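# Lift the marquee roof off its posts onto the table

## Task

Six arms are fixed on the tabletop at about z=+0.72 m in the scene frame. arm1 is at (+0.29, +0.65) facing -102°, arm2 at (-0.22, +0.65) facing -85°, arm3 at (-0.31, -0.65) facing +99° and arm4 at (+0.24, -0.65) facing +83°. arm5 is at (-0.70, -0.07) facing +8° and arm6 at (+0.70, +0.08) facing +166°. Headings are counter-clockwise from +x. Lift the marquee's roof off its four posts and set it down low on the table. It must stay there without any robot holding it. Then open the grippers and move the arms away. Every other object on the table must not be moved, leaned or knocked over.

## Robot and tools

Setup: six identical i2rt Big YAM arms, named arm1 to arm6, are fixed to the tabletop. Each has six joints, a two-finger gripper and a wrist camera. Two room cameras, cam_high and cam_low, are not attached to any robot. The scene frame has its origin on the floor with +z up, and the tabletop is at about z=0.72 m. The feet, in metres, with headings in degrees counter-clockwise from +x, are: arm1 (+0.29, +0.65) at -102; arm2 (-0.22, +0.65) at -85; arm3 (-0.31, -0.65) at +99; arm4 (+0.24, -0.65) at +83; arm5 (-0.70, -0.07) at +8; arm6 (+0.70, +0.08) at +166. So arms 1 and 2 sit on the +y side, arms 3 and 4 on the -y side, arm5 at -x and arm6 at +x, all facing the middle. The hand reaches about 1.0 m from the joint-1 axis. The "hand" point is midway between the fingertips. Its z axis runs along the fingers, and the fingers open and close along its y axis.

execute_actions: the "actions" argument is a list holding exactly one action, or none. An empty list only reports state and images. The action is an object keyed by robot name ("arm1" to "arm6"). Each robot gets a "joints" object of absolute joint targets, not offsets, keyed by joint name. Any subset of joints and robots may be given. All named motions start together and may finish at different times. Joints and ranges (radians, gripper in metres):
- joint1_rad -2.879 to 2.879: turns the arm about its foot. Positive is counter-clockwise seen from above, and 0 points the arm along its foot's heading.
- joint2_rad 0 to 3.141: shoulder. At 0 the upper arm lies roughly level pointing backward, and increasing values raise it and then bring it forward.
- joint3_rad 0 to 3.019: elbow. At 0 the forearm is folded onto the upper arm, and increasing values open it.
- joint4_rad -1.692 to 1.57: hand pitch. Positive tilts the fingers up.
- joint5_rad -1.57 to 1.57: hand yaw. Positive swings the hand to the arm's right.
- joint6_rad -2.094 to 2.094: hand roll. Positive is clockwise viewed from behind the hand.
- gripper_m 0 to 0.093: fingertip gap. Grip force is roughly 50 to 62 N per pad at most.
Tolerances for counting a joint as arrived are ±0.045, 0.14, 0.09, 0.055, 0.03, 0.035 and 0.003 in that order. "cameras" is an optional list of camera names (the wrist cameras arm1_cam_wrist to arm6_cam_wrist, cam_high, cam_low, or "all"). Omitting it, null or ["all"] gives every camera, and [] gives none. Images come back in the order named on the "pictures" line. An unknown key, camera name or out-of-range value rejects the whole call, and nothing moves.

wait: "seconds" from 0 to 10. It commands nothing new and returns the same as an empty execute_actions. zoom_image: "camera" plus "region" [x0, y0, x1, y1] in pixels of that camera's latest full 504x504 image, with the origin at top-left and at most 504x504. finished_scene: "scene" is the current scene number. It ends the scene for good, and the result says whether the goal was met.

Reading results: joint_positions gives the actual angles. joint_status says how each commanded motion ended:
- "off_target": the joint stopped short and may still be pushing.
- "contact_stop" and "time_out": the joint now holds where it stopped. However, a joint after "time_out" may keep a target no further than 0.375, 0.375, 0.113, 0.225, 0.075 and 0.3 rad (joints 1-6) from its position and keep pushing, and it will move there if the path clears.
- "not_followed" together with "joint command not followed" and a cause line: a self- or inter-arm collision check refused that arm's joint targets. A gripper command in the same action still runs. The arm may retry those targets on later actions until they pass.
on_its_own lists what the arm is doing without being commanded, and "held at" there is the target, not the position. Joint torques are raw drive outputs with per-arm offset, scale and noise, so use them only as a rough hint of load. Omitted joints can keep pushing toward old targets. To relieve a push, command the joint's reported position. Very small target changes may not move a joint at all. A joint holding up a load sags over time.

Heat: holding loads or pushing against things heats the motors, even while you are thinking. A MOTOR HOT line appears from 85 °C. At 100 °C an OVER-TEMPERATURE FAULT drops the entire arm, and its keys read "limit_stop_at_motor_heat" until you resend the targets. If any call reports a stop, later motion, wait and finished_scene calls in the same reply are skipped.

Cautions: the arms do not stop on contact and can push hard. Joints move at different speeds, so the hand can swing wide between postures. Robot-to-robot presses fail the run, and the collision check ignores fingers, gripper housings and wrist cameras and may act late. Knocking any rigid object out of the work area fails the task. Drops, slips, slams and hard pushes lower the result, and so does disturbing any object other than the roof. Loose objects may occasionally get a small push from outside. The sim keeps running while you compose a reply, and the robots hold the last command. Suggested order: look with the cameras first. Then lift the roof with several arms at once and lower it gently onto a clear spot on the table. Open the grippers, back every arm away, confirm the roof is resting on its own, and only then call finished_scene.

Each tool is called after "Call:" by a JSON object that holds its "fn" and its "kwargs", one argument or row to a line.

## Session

Call:
{"fn": "execute_actions", "kwargs": {
  "actions": []
}}

Scene clock: 0.00 s.
Joint torques (N m, as the arm reports them, + toward a larger angle): no reading
Motor temperatures (°C, as the motors report them): arm1=[20 20 26 21 17 20] | arm2=[19 22 29 18 22 21] | arm3=[21 22 24 18 21 19] | arm4=[19 19 25 19 19 20] | arm5=[20 20 35 19 21 19] | arm6=[18 22 36 20 18 20]
arm1.joint_positions: joint1_rad=+0.234 joint2_rad=+0.409 joint3_rad=+0.540 joint4_rad=-1.241 joint5_rad=+0.216 joint6_rad=-0.389 gripper_m=+0.094
arm1.joint_status: not commanded
arm1.hand: x=+0.2592 y=+0.4604 z=+0.9914 quat_wxyz=(-0.037, -0.548, -0.799, +0.246) (m; scene frame)
arm2.joint_positions: joint1_rad=-0.335 joint2_rad=+0.531 joint3_rad=+0.398 joint4_rad=-0.987 joint5_rad=-0.251 joint6_rad=+0.290 gripper_m=+0.094
arm2.joint_status: not commanded
arm2.hand: x=-0.2319 y=+0.4327 z=+0.9344 quat_wxyz=(-0.246, -0.827, -0.502, +0.059) (m; scene frame)
arm3.joint_positions: joint1_rad=+0.111 joint2_rad=+0.347 joint3_rad=+0.638 joint4_rad=-1.390 joint5_rad=+0.292 joint6_rad=+0.494 gripper_m=+0.095
arm3.joint_status: not commanded
arm3.hand: x=-0.3091 y=-0.4804 z=+0.9524 quat_wxyz=(-0.226, +0.577, -0.769, -0.156) (m; scene frame)
arm4.joint_positions: joint1_rad=-0.185 joint2_rad=+0.485 joint3_rad=+0.476 joint4_rad=-1.108 joint5_rad=-0.159 joint6_rad=-0.548 gripper_m=+0.094
arm4.joint_status: not commanded
arm4.hand: x=+0.2724 y=-0.4449 z=+0.8772 quat_wxyz=(-0.184, +0.781, -0.575, -0.157) (m; scene frame)
arm5.joint_positions: joint1_rad=+0.397 joint2_rad=+0.413 joint3_rad=+0.596 joint4_rad=-1.287 joint5_rad=+0.087 joint6_rad=+0.238 gripper_m=+0.094
arm5.joint_status: not commanded
arm5.hand: x=-0.5279 y=+0.0062 z=+0.9793 quat_wxyz=(-0.230, +0.121, -0.964, -0.051) (m; scene frame)
arm6.joint_positions: joint1_rad=-0.293 joint2_rad=+0.490 joint3_rad=+0.440 joint4_rad=-1.037 joint5_rad=-0.301 joint6_rad=-0.193 gripper_m=+0.095
arm6.joint_status: not commanded
arm6.hand: x=+0.4944 y=+0.1488 z=+0.8866 quat_wxyz=(+0.049, +0.950, -0.138, -0.277) (m; scene frame)
pictures: arm1_cam_wrist, arm2_cam_wrist, arm3_cam_wrist, arm4_cam_wrist, arm5_cam_wrist, arm6_cam_wrist, cam_high, cam_low
Images, in order (width x height): arm1_cam_wrist 504x504, arm2_cam_wrist 504x504, arm3_cam_wrist 504x504, arm4_cam_wrist 504x504, arm5_cam_wrist 504x504, arm6_cam_wrist 504x504, cam_high 504x504, cam_low 504x504.

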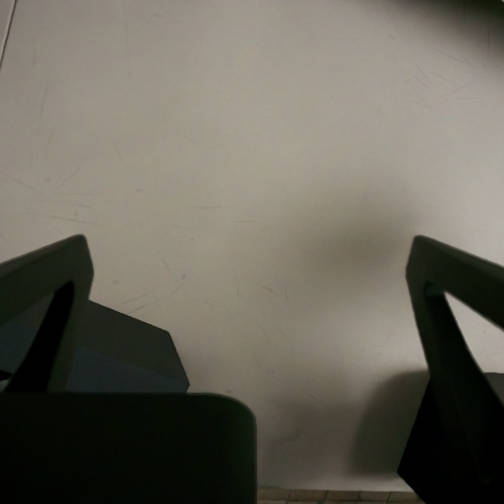

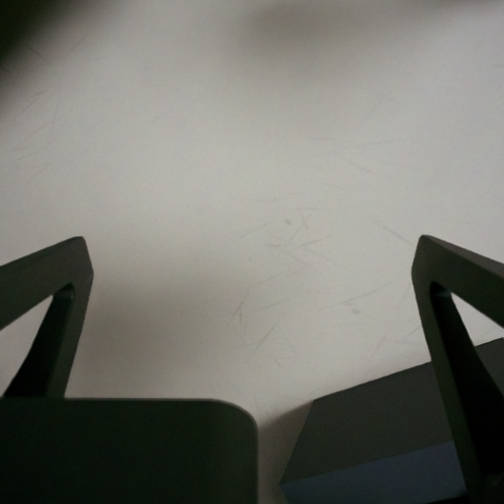

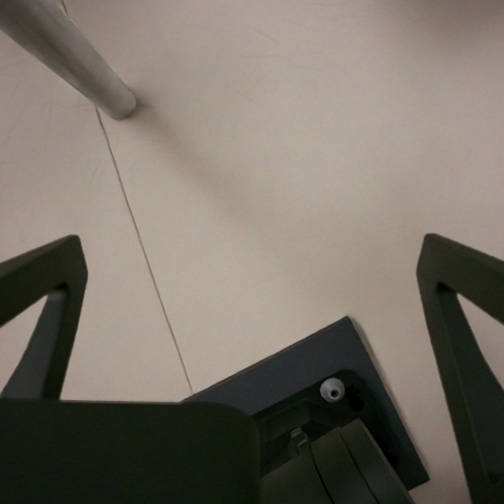

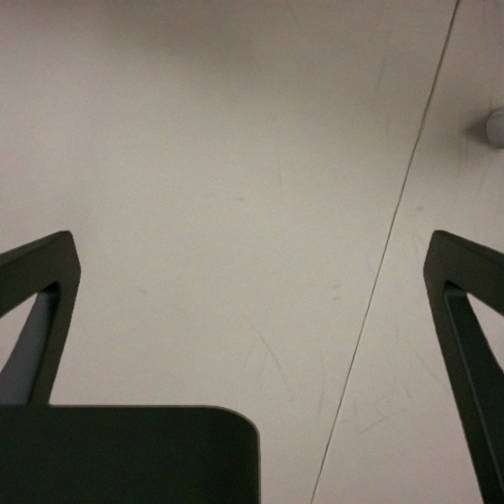

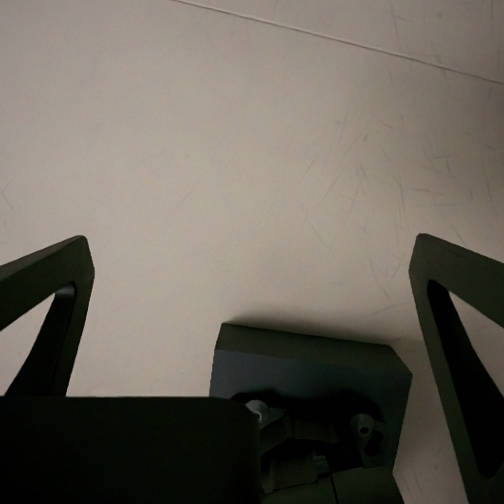

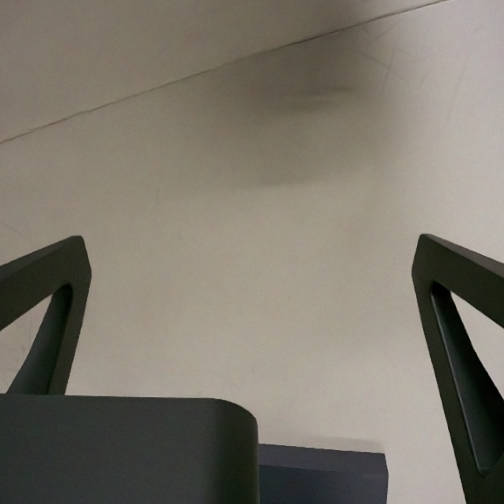

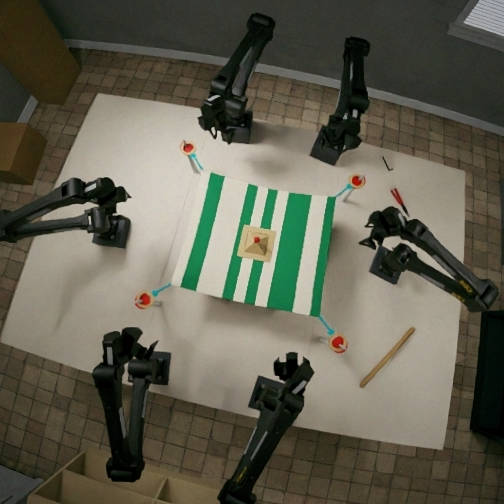

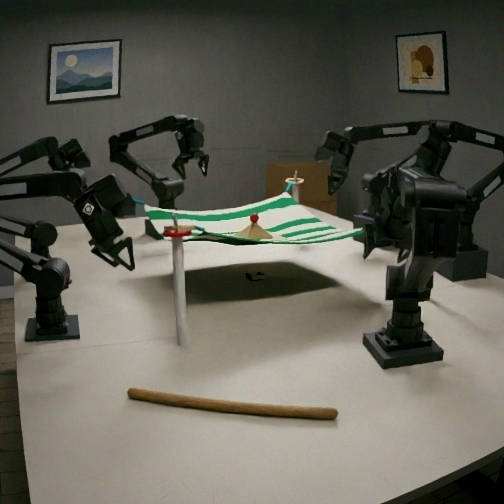

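Call:
{"fn": "zoom_image", "kwargs": {
  "camera": "cam_high",
  "region": [160, 120, 240, 200]
}}

Call:
{"fn": "zoom_image", "kwargs": {
  "camera": "cam_high",
  "region": [320, 145, 420, 245]
}}

Call:
{"fn": "zoom_image", "kwargs": {
  "camera": "cam_high",
  "region": [110, 260, 190, 340]
}}

Call:
{"fn": "zoom_image", "kwargs": {
  "camera": "cam_high",
  "region": [295, 295, 375, 375]
}}

Region (160, 120, 240, 200) of cam_high's 504x504 image, scaled by 6.300, with more detail than that image has.

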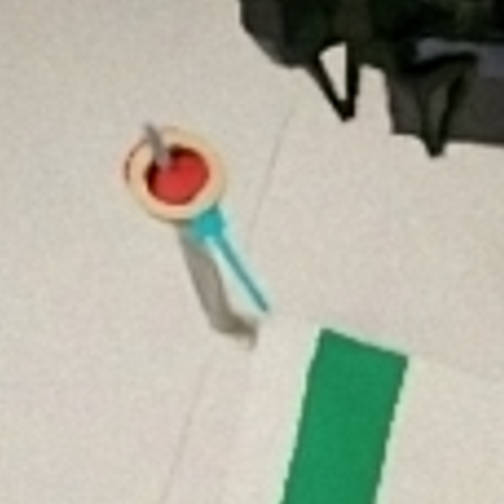

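Region (320, 145, 420, 245) of cam_high's 504x504 image, scaled by 5.040, with more detail than that image has.

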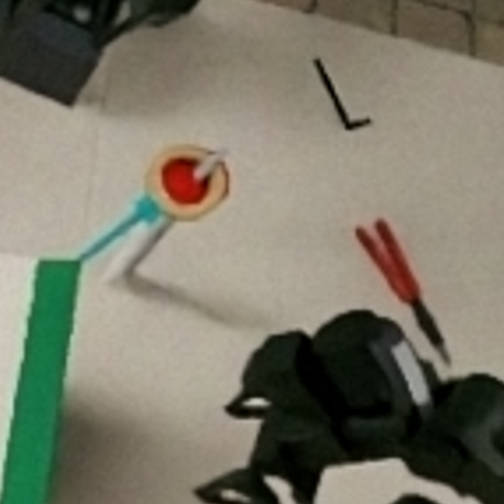

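Region (110, 260, 190, 340) of cam_high's 504x504 image, scaled by 6.300, with more detail than that image has.

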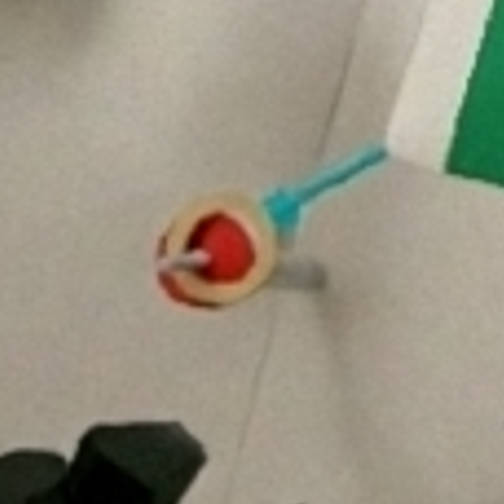

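Region (295, 295, 375, 375) of cam_high's 504x504 image, scaled by 6.300, with more detail than that image has.

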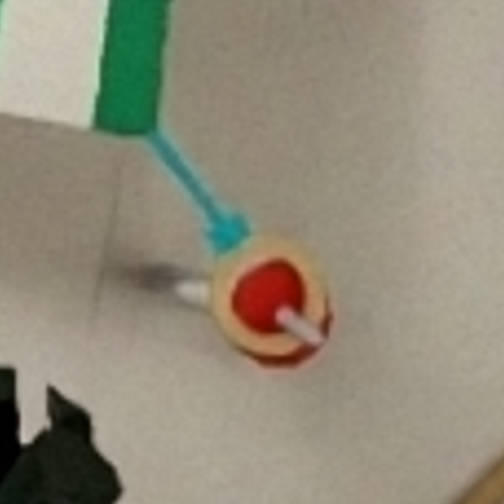

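Call:
{"fn": "zoom_image", "kwargs": {
  "camera": "cam_low",
  "region": [110, 190, 270, 350]
}}

Call:
{"fn": "zoom_image", "kwargs": {
  "camera": "cam_low",
  "region": [230, 150, 390, 310]
}}

Region (110, 190, 270, 350) of cam_low's 504x504 image, scaled by 3.150, with more detail than that image has.

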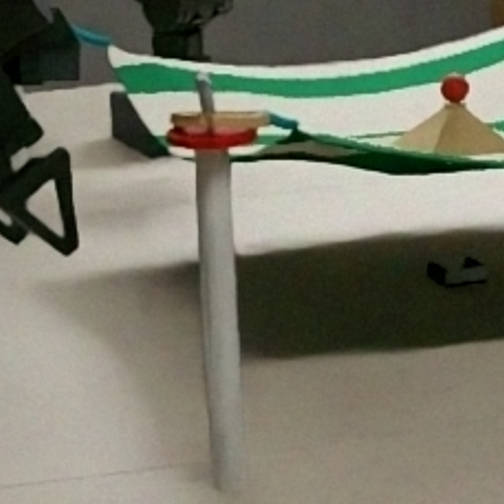

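Region (230, 150, 390, 310) of cam_low's 504x504 image, scaled by 3.150, with more detail than that image has.

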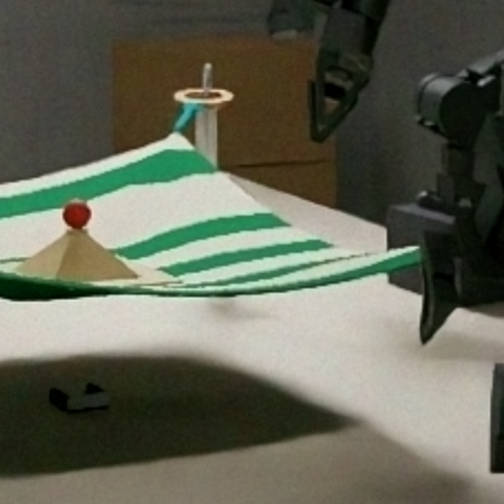

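Call:
{"fn": "zoom_image", "kwargs": {
  "camera": "cam_high",
  "region": [330, 165, 372, 207]
}}

Call:
{"fn": "zoom_image", "kwargs": {
  "camera": "cam_high",
  "region": [130, 280, 172, 322]
}}

Call:
{"fn": "zoom_image", "kwargs": {
  "camera": "cam_high",
  "region": [170, 136, 212, 178]
}}

Call:
{"fn": "zoom_image", "kwargs": {
  "camera": "cam_high",
  "region": [312, 320, 354, 362]
}}

Region (330, 165, 372, 207) of cam_high's 504x504 image, scaled by 12.000, with more detail than that image has.

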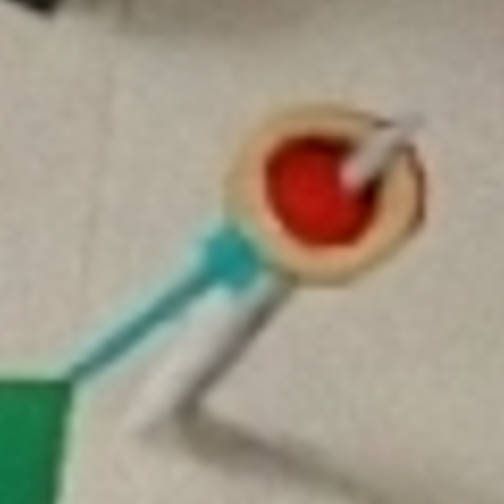

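Region (130, 280, 172, 322) of cam_high's 504x504 image, scaled by 12.000, with more detail than that image has.

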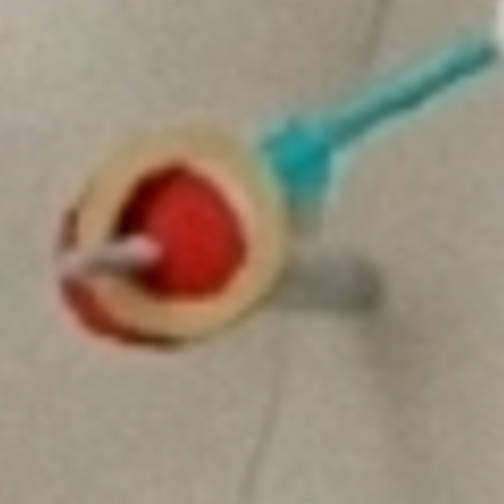

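Region (170, 136, 212, 178) of cam_high's 504x504 image, scaled by 12.000, with more detail than that image has.

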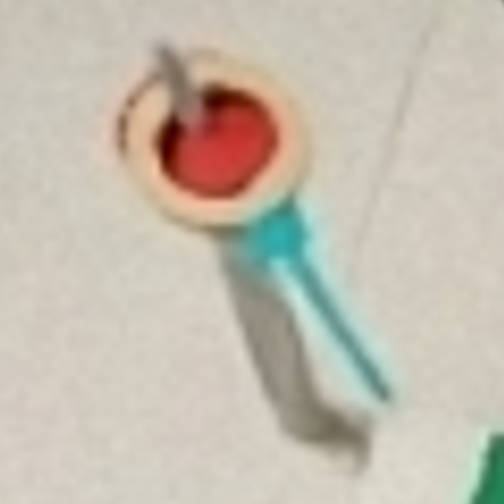

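Region (312, 320, 354, 362) of cam_high's 504x504 image, scaled by 12.000, with more detail than that image has.

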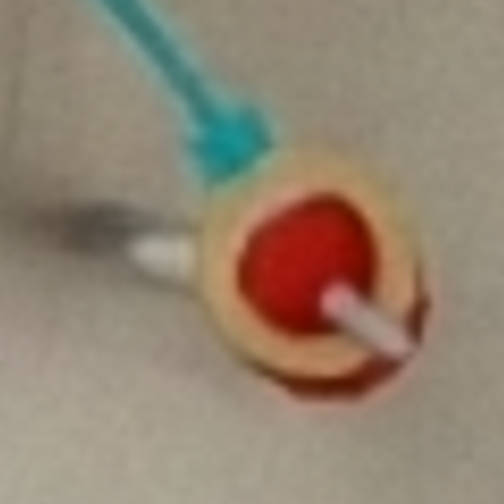

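Call:
{"fn": "execute_actions", "kwargs": {
  "actions": [
    {"arm1":{"joints":{"joint1_rad":0.67,"joint2_rad":0.03,"joint3_rad":1.13,"joint4_rad":-1.37,"joint5_rad":0,"joint6_rad":0}},"arm3":{"joints":{"joint1_rad":0.03,"joint2_rad":0.03,"joint3_rad":1.13,"joint4_rad":-1.36,"joint5_rad":0,"joint6_rad":0}},"arm2":{"joints":{"joint1_rad":-0.53,"joint2_rad":0.68,"joint3_rad":1.095,"joint4_rad":-1.365,"joint5_rad":0,"joint6_rad":-1.305}},"arm4":{"joints":{"joint1_rad":-0.423,"joint2_rad":0.72,"joint3_rad":1.372,"joint4_rad":-1.624,"joint5_rad":0,"joint6_rad":-1.368}},"arm5":{"joints":{"joint1_rad":-0.782,"joint2_rad":0.95,"joint3_rad":1.42,"joint4_rad":-1.445,"joint5_rad":0,"joint6_rad":-1.42}},"arm6":{"joints":{"joint1_rad":-0.508,"joint2_rad":0.86,"joint3_rad":1.4,"joint4_rad":-1.537,"joint5_rad":0,"joint6_rad":-1.524}}}
  ]
}}

Scene clock: 122.20 s.
Joint torques (N m, as the arm reports them, + toward a larger angle): arm1=[-1.56  8.61  7.51  1.24 -0.06  0.04] | arm2=[-0.28 -0.95 11.58  1.32  0.06 -0.14] | arm3=[-0.45  7.86  4.92  1.89 -0.07 -0.16] | arm4=[-0.06 -0.36 13.28  0.32 -0.16  0.01] | arm5=[-0.86 -3.83 14.69  0.6  -0.09 -0.17] | arm6=[ 0.36 -3.17 13.46  0.77  0.07 -0.13]
Motor temperatures (°C, as the motors report them): arm1=[20 20 37 21 17 20] | arm2=[19 22 38 18 22 21] | arm3=[21 21 32 18 21 19] | arm4=[19 19 35 19 19 20] | arm5=[20 19 46 19 21 19] | arm6=[18 21 45 20 18 20]
arm1.joint_positions: joint1_rad=+0.666 joint2_rad=+0.013 joint3_rad=+1.111 joint4_rad=-1.360 joint5_rad=+0.002 joint6_rad=-0.007 gripper_m=+0.094
arm1.joint_status: all done
arm1.hand: x=+0.3178 y=+0.5966 z=+1.2949 quat_wxyz=(-0.511, -0.417, -0.678, +0.323) (m; scene frame)
arm2.joint_positions: joint1_rad=-0.525 joint2_rad=+0.682 joint3_rad=+1.047 joint4_rad=-1.359 joint5_rad=-0.003 joint6_rad=-1.290 gripper_m=+0.094
arm2.joint_status: all done
arm2.hand: x=-0.3343 y=+0.4116 z=+1.1714 quat_wxyz=(+0.016, -0.337, -0.899, +0.280) (m; scene frame)
arm3.joint_positions: joint1_rad=+0.033 joint2_rad=+0.014 joint3_rad=+1.123 joint4_rad=-1.370 joint5_rad=+0.003 joint6_rad=+0.009 gripper_m=+0.095
arm3.joint_status: all done
arm3.hand: x=-0.3251 y=-0.6009 z=+1.2135 quat_wxyz=(-0.388, +0.613, -0.503, -0.470) (m; scene frame)
arm4.joint_positions: joint1_rad=-0.418 joint2_rad=+0.723 joint3_rad=+1.329 joint4_rad=-1.605 joint5_rad=-0.001 joint6_rad=-1.359 gripper_m=+0.094
arm4.joint_status: all done
arm4.hand: x=+0.3546 y=-0.4548 z=+1.1748 quat_wxyz=(-0.283, +0.895, -0.342, +0.039) (m; scene frame)
arm5.joint_positions: joint1_rad=-0.780 joint2_rad=+0.949 joint3_rad=+1.382 joint4_rad=-1.435 joint5_rad=+0.000 joint6_rad=-1.409 gripper_m=+0.094
arm5.joint_status: all done
arm5.hand: x=-0.4352 y=-0.2828 z=+1.2116 quat_wxyz=(-0.144, +0.348, -0.896, +0.236) (m; scene frame)
arm6.joint_positions: joint1_rad=-0.508 joint2_rad=+0.865 joint3_rad=+1.355 joint4_rad=-1.525 joint5_rad=-0.003 joint6_rad=-1.508 gripper_m=+0.095
arm6.joint_status: all done
arm6.hand: x=+0.4951 y=+0.2821 z=+1.1792 quat_wxyz=(-0.241, +0.899, +0.347, -0.115) (m; scene frame)
pictures: arm1_cam_wrist, arm2_cam_wrist, arm3_cam_wrist, arm4_cam_wrist, arm5_cam_wrist, arm6_cam_wrist, cam_high, cam_low
Images, in order (width x height): arm1_cam_wrist 504x504, arm2_cam_wrist 504x504, arm3_cam_wrist 504x504, arm4_cam_wrist 504x504, arm5_cam_wrist 504x504, arm6_cam_wrist 504x504, cam_high 504x504, cam_low 504x504.

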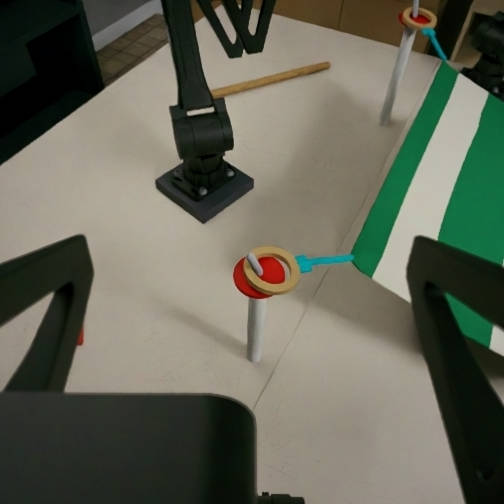

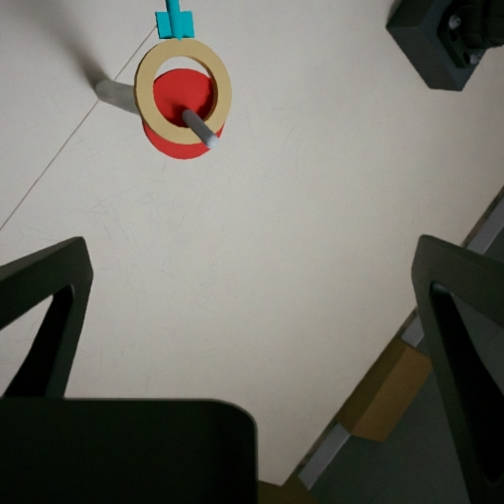

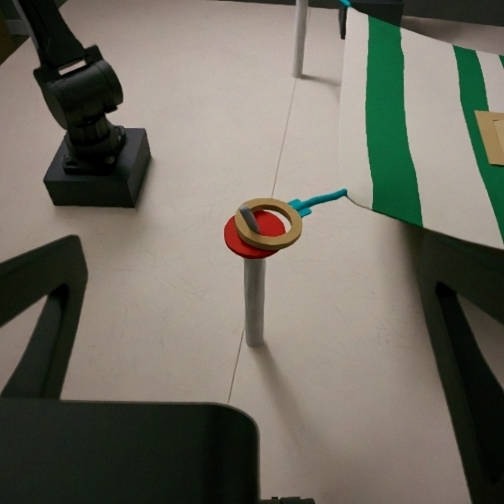

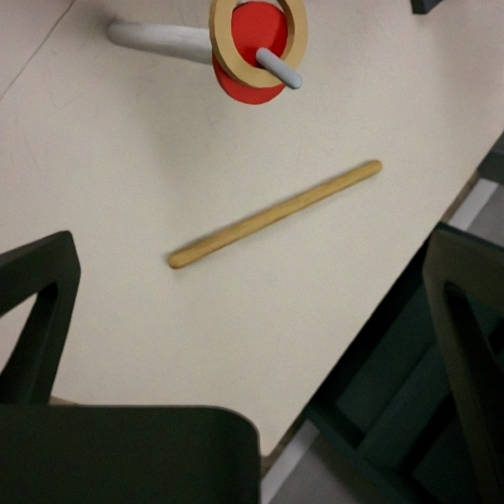

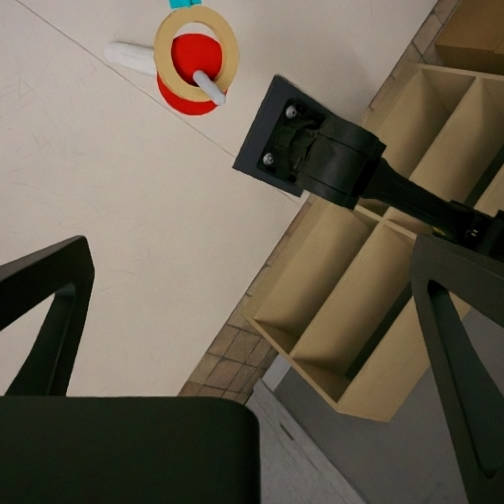

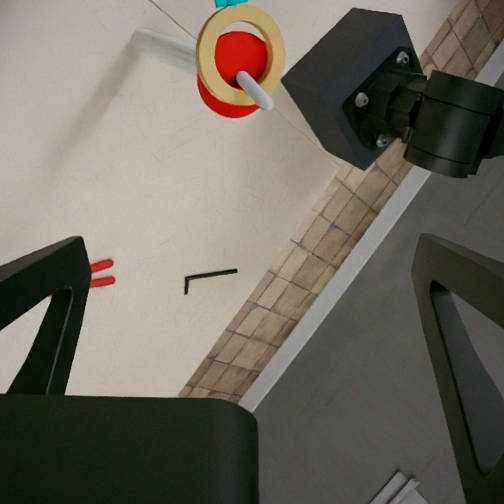

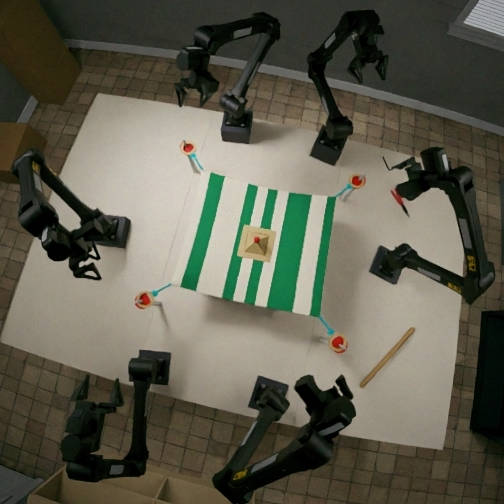

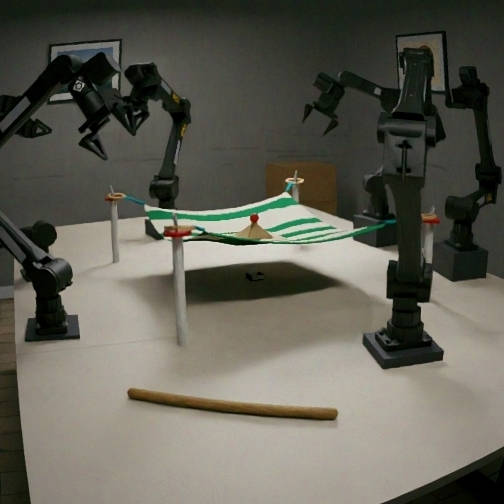

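Call:
{"fn": "zoom_image", "kwargs": {
  "camera": "arm2_cam_wrist",
  "region": [80, 0, 248, 168]
}}

Call:
{"fn": "zoom_image", "kwargs": {
  "camera": "arm4_cam_wrist",
  "region": [90, 0, 342, 126]
}}

Call:
{"fn": "zoom_image", "kwargs": {
  "camera": "arm5_cam_wrist",
  "region": [90, 0, 258, 126]
}}

Call:
{"fn": "zoom_image", "kwargs": {
  "camera": "arm6_cam_wrist",
  "region": [120, 0, 288, 126]
}}

Region (80, 0, 248, 168) of arm2_cam_wrist's 504x504 image, scaled by 3.000, with more detail than that image has.

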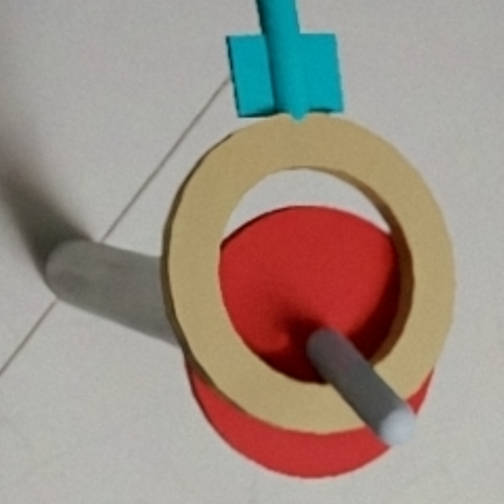

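Region (90, 0, 342, 126) of arm4_cam_wrist's 504x504 image, scaled by 2.000, with more detail than that image has.

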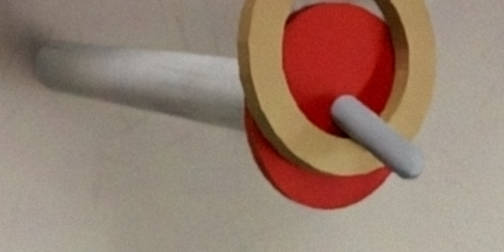

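Region (90, 0, 258, 126) of arm5_cam_wrist's 504x504 image, scaled by 3.000, with more detail than that image has; it fills the top 378 rows of this view, and the rest is white.

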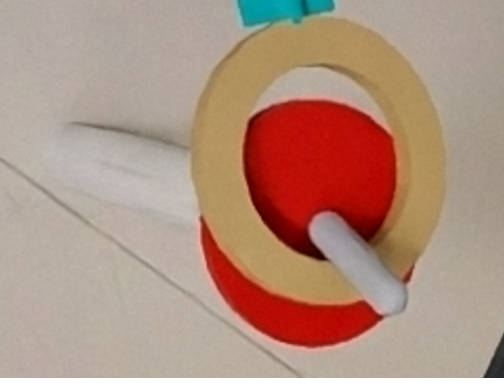

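Region (120, 0, 288, 126) of arm6_cam_wrist's 504x504 image, scaled by 3.000, with more detail than that image has; it fills the top 378 rows of this view, and the rest is white.

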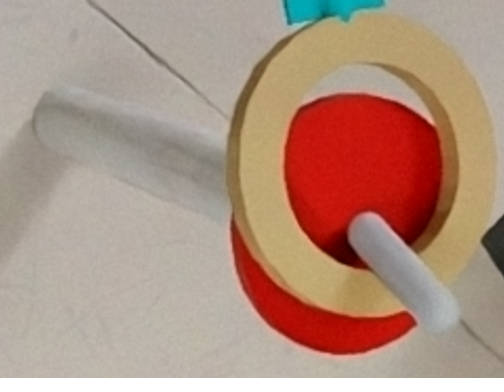

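Call:
{"fn": "execute_actions", "kwargs": {
  "actions": [
    {"arm2":{"joints":{"joint2_rad":1.234,"joint3_rad":1.009,"joint4_rad":-1.301}},"arm4":{"joints":{"joint1_rad":-0.393,"joint2_rad":1.264,"joint3_rad":1.308}},"arm5":{"joints":{"joint1_rad":-0.762,"joint2_rad":1.506,"joint3_rad":1.363,"joint4_rad":-1.4}},"arm6":{"joints":{"joint2_rad":1.389,"joint3_rad":1.335,"joint4_rad":-1.464}}}
  ]
}}

Scene clock: 241.60 s.
Joint torques (N m, as the arm reports them, + toward a larger angle): arm1=[-1.54  8.68  7.52  1.23 -0.05  0.04] | arm2=[-0.08 -9.43  7.97  0.73  0.01 -0.17] | arm3=[-0.57  7.92  4.93  1.91 -0.06 -0.15] | arm4=[  1.17 -11.43  10.05  -0.52  -0.16  -0.02] | arm5=[ -0.26 -13.04  11.78   0.23  -0.11  -0.13] | arm6=[  0.47 -12.22  11.44   0.57   0.04  -0.18]
Motor temperatures (°C, as the motors report them): arm1=[20 21 32 21 17 20] | arm2=[19 21 41 18 21 21] | arm3=[21 23 27 18 21 19] | arm4=[19 19 36 19 18 20] | arm5=[20 19 48 19 21 19] | arm6=[18 21 47 20 18 20]
arm1.joint_positions: joint1_rad=+0.666 joint2_rad=+0.013 joint3_rad=+1.111 joint4_rad=-1.360 joint5_rad=+0.002 joint6_rad=-0.007 gripper_m=+0.094
arm1.joint_status: not commanded
arm1.hand: x=+0.3178 y=+0.5966 z=+1.2949 quat_wxyz=(-0.511, -0.417, -0.678, +0.323) (m; scene frame)
arm2.joint_positions: joint1_rad=-0.525 joint2_rad=+1.243 joint3_rad=+1.003 joint4_rad=-1.307 joint5_rad=-0.002 joint6_rad=-1.291 gripper_m=+0.094
arm2.joint_status: all done
arm2.hand: x=-0.3659 y=+0.3404 z=+0.9931 quat_wxyz=(-0.005, -0.350, -0.937, +0.008) (m; scene frame)
arm3.joint_positions: joint1_rad=+0.033 joint2_rad=+0.014 joint3_rad=+1.123 joint4_rad=-1.370 joint5_rad=+0.003 joint6_rad=+0.009 gripper_m=+0.095
arm3.joint_status: not commanded
arm3.hand: x=-0.3251 y=-0.6009 z=+1.2135 quat_wxyz=(-0.388, +0.613, -0.503, -0.470) (m; scene frame)
arm4.joint_positions: joint1_rad=-0.402 joint2_rad=+1.273 joint3_rad=+1.314 joint4_rad=-1.608 joint5_rad=-0.001 joint6_rad=-1.360 gripper_m=+0.094
arm4.joint_status: all done
arm4.hand: x=+0.4124 y=-0.3387 z=+1.0153 quat_wxyz=(-0.006, +0.938, -0.348, -0.004) (m; scene frame)
arm5.joint_positions: joint1_rad=-0.768 joint2_rad=+1.510 joint3_rad=+1.352 joint4_rad=-1.406 joint5_rad=+0.000 joint6_rad=-1.410 gripper_m=+0.094
arm5.joint_status: all done
arm5.hand: x=-0.3463 y=-0.3438 z=+0.9858 quat_wxyz=(-0.002, +0.369, -0.930, -0.004) (m; scene frame)
arm6.joint_positions: joint1_rad=-0.508 joint2_rad=+1.408 joint3_rad=+1.316 joint4_rad=-1.472 joint5_rad=-0.002 joint6_rad=-1.509 gripper_m=+0.095
arm6.joint_status: all done
arm6.hand: x=+0.4085 y=+0.3652 z=+0.9828 quat_wxyz=(-0.004, +0.933, +0.360, -0.006) (m; scene frame)
pictures: arm1_cam_wrist, arm2_cam_wrist, arm3_cam_wrist, arm4_cam_wrist, arm5_cam_wrist, arm6_cam_wrist, cam_high, cam_low
Images, in order (width x height): arm1_cam_wrist 504x504, arm2_cam_wrist 504x504, arm3_cam_wrist 504x504, arm4_cam_wrist 504x504, arm5_cam_wrist 504x504, arm6_cam_wrist 504x504, cam_high 504x504, cam_low 504x504.

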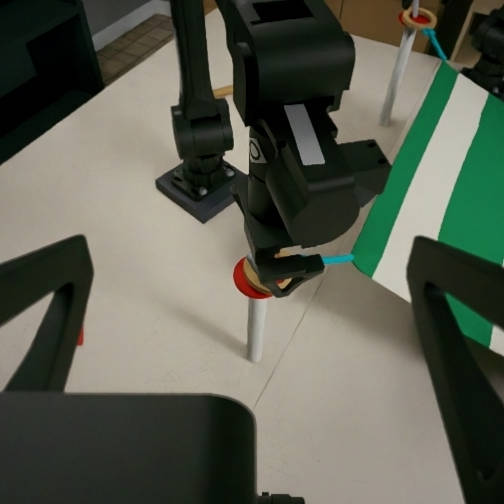

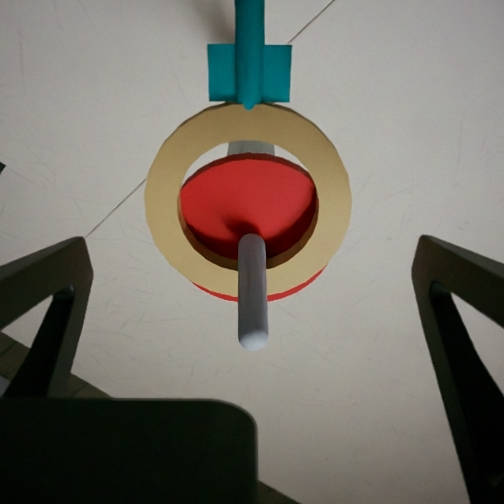

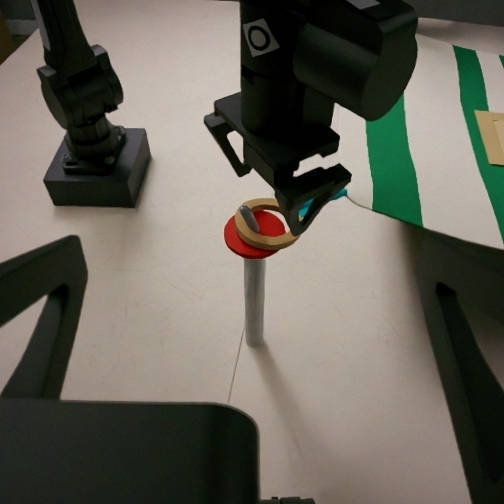

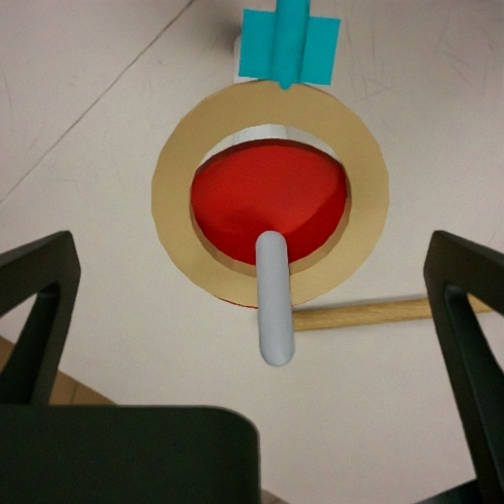

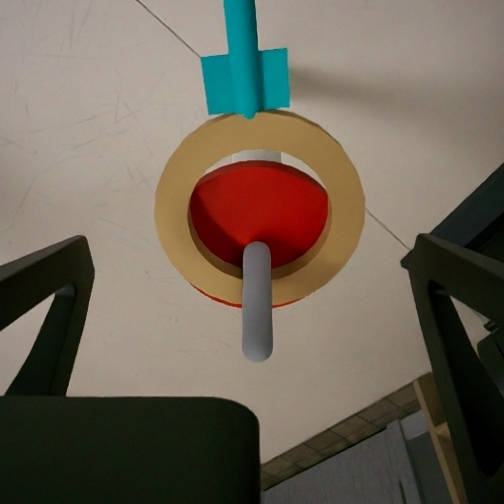

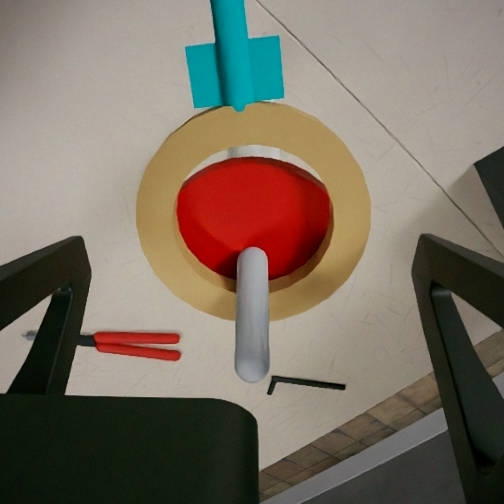

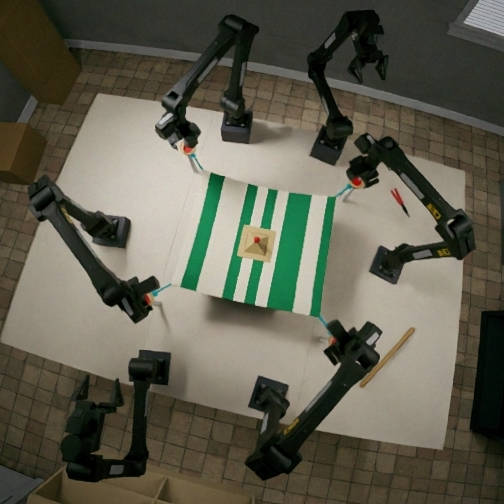

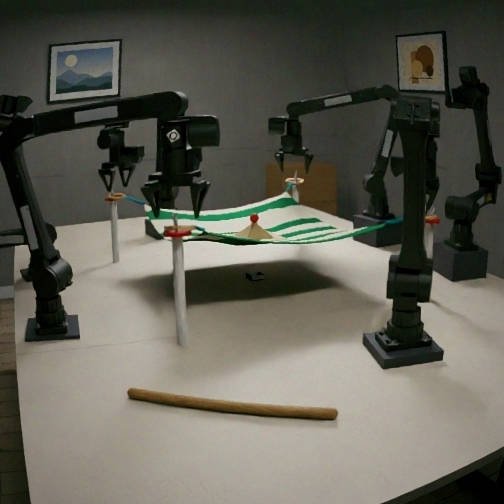

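Call:
{"fn": "execute_actions", "kwargs": {
  "actions": [
    {"arm2":{"joints":{"joint2_rad":1.328,"joint3_rad":0.954,"joint4_rad":-1.226}},"arm4":{"joints":{"joint2_rad":1.335,"joint3_rad":1.242,"joint4_rad":-1.528}},"arm5":{"joints":{"joint2_rad":1.582,"joint3_rad":1.315,"joint4_rad":-1.337}},"arm6":{"joints":{"joint2_rad":1.462,"joint3_rad":1.285,"joint4_rad":-1.415}}}
  ]
}}

Scene clock: 292.70 s.
Joint torques (N m, as the arm reports them, + toward a larger angle): arm1=[-1.52  8.67  7.52  1.23 -0.05  0.03] | arm2=[ 0.19 -9.8   7.26  0.8   0.04 -0.17] | arm3=[-0.72  8.    4.88  1.93 -0.06 -0.15] | arm4=[  1.21 -10.79   9.22   0.61  -0.17  -0.03] | arm5=[ -0.18 -12.35  10.31   0.31  -0.1   -0.14] | arm6=[  0.3  -10.76  10.2    0.69   0.05  -0.18]
Motor temperatures (°C, as the motors report them): arm1=[20 21 32 21 17 20] | arm2=[19 22 37 18 21 21] | arm3=[21 23 27 18 21 19] | arm4=[19 20 33 19 18 20] | arm5=[20 21 45 19 21 19] | arm6=[18 23 45 20 18 20]
arm1.joint_positions: joint1_rad=+0.666 joint2_rad=+0.013 joint3_rad=+1.111 joint4_rad=-1.360 joint5_rad=+0.002 joint6_rad=-0.007 gripper_m=+0.094
arm1.joint_status: not commanded
arm1.hand: x=+0.3178 y=+0.5966 z=+1.2949 quat_wxyz=(-0.511, -0.417, -0.678, +0.323) (m; scene frame)
arm2.joint_positions: joint1_rad=-0.525 joint2_rad=+1.335 joint3_rad=+0.950 joint4_rad=-1.234 joint5_rad=-0.002 joint6_rad=-1.291 gripper_m=+0.094
arm2.joint_status: all done
arm2.hand: x=-0.3657 y=+0.3400 z=+0.9445 quat_wxyz=(-0.008, -0.350, -0.936, -0.028) (m; scene frame)
arm3.joint_positions: joint1_rad=+0.033 joint2_rad=+0.014 joint3_rad=+1.123 joint4_rad=-1.370 joint5_rad=+0.003 joint6_rad=+0.009 gripper_m=+0.095
arm3.joint_status: not commanded
arm3.hand: x=-0.3251 y=-0.6009 z=+1.2135 quat_wxyz=(-0.388, +0.613, -0.503, -0.470) (m; scene frame)
arm4.joint_positions: joint1_rad=-0.402 joint2_rad=+1.322 joint3_rad=+1.256 joint4_rad=-1.544 joint5_rad=-0.001 joint6_rad=-1.360 gripper_m=+0.094
arm4.joint_status: all done
arm4.hand: x=+0.4161 y=-0.3313 z=+0.9764 quat_wxyz=(+0.015, +0.937, -0.348, -0.007) (m; scene frame)
arm5.joint_positions: joint1_rad=-0.768 joint2_rad=+1.581 joint3_rad=+1.314 joint4_rad=-1.349 joint5_rad=+0.000 joint6_rad=-1.410 gripper_m=+0.094
arm5.joint_status: all done
arm5.hand: x=-0.3418 y=-0.3468 z=+0.9417 quat_wxyz=(+0.010, +0.369, -0.929, -0.025) (m; scene frame)
arm6.joint_positions: joint1_rad=-0.508 joint2_rad=+1.454 joint3_rad=+1.279 joint4_rad=-1.428 joint5_rad=-0.002 joint6_rad=-1.509 gripper_m=+0.095
arm6.joint_status: all done
arm6.hand: x=+0.4054 y=+0.3680 z=+0.9509 quat_wxyz=(+0.014, +0.933, +0.360, +0.002) (m; scene frame)
pictures: arm1_cam_wrist, arm2_cam_wrist, arm3_cam_wrist, arm4_cam_wrist, arm5_cam_wrist, arm6_cam_wrist, cam_high, cam_low
Images, in order (width x height): arm1_cam_wrist 504x504, arm2_cam_wrist 504x504, arm3_cam_wrist 504x504, arm4_cam_wrist 504x504, arm5_cam_wrist 504x504, arm6_cam_wrist 504x504, cam_high 504x504, cam_low 504x504.

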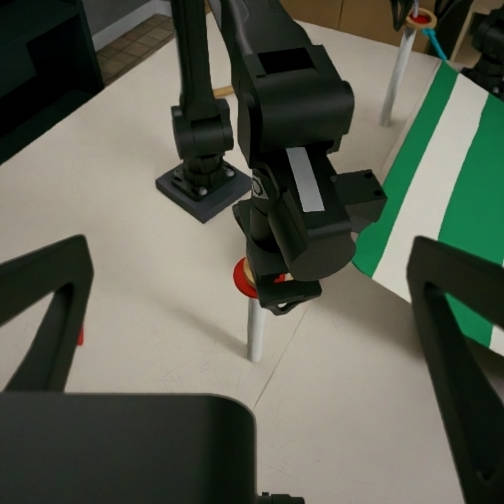

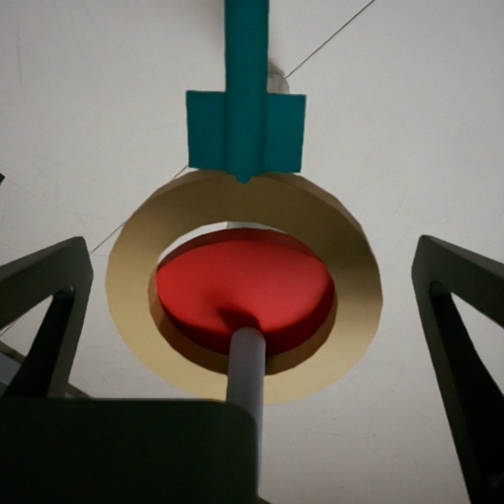

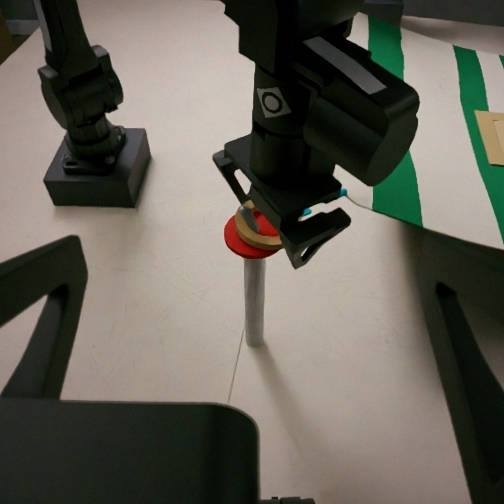

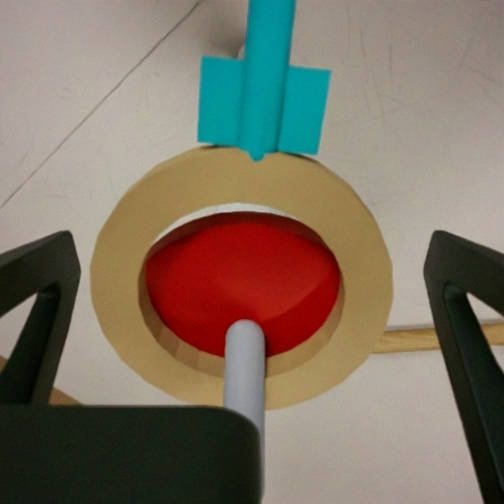

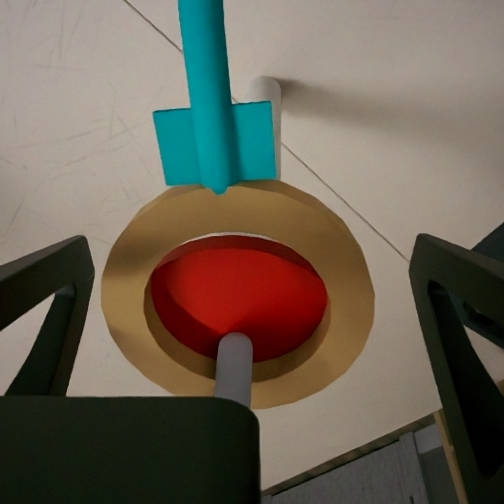

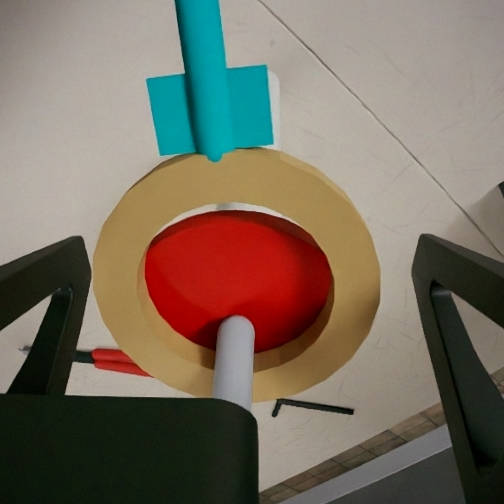

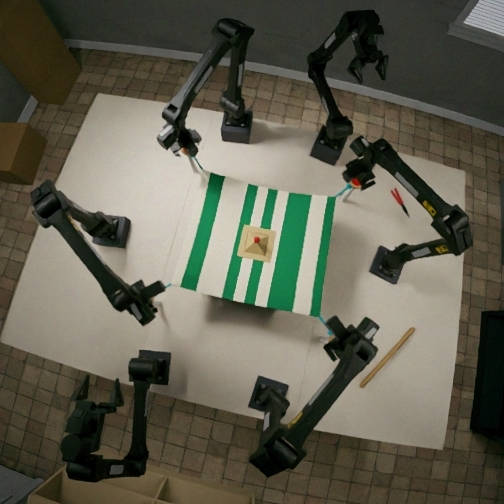

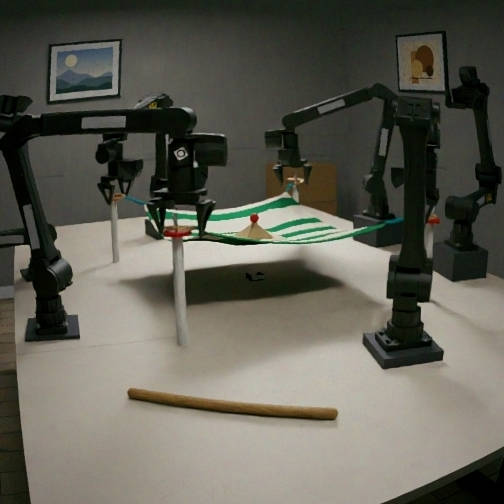

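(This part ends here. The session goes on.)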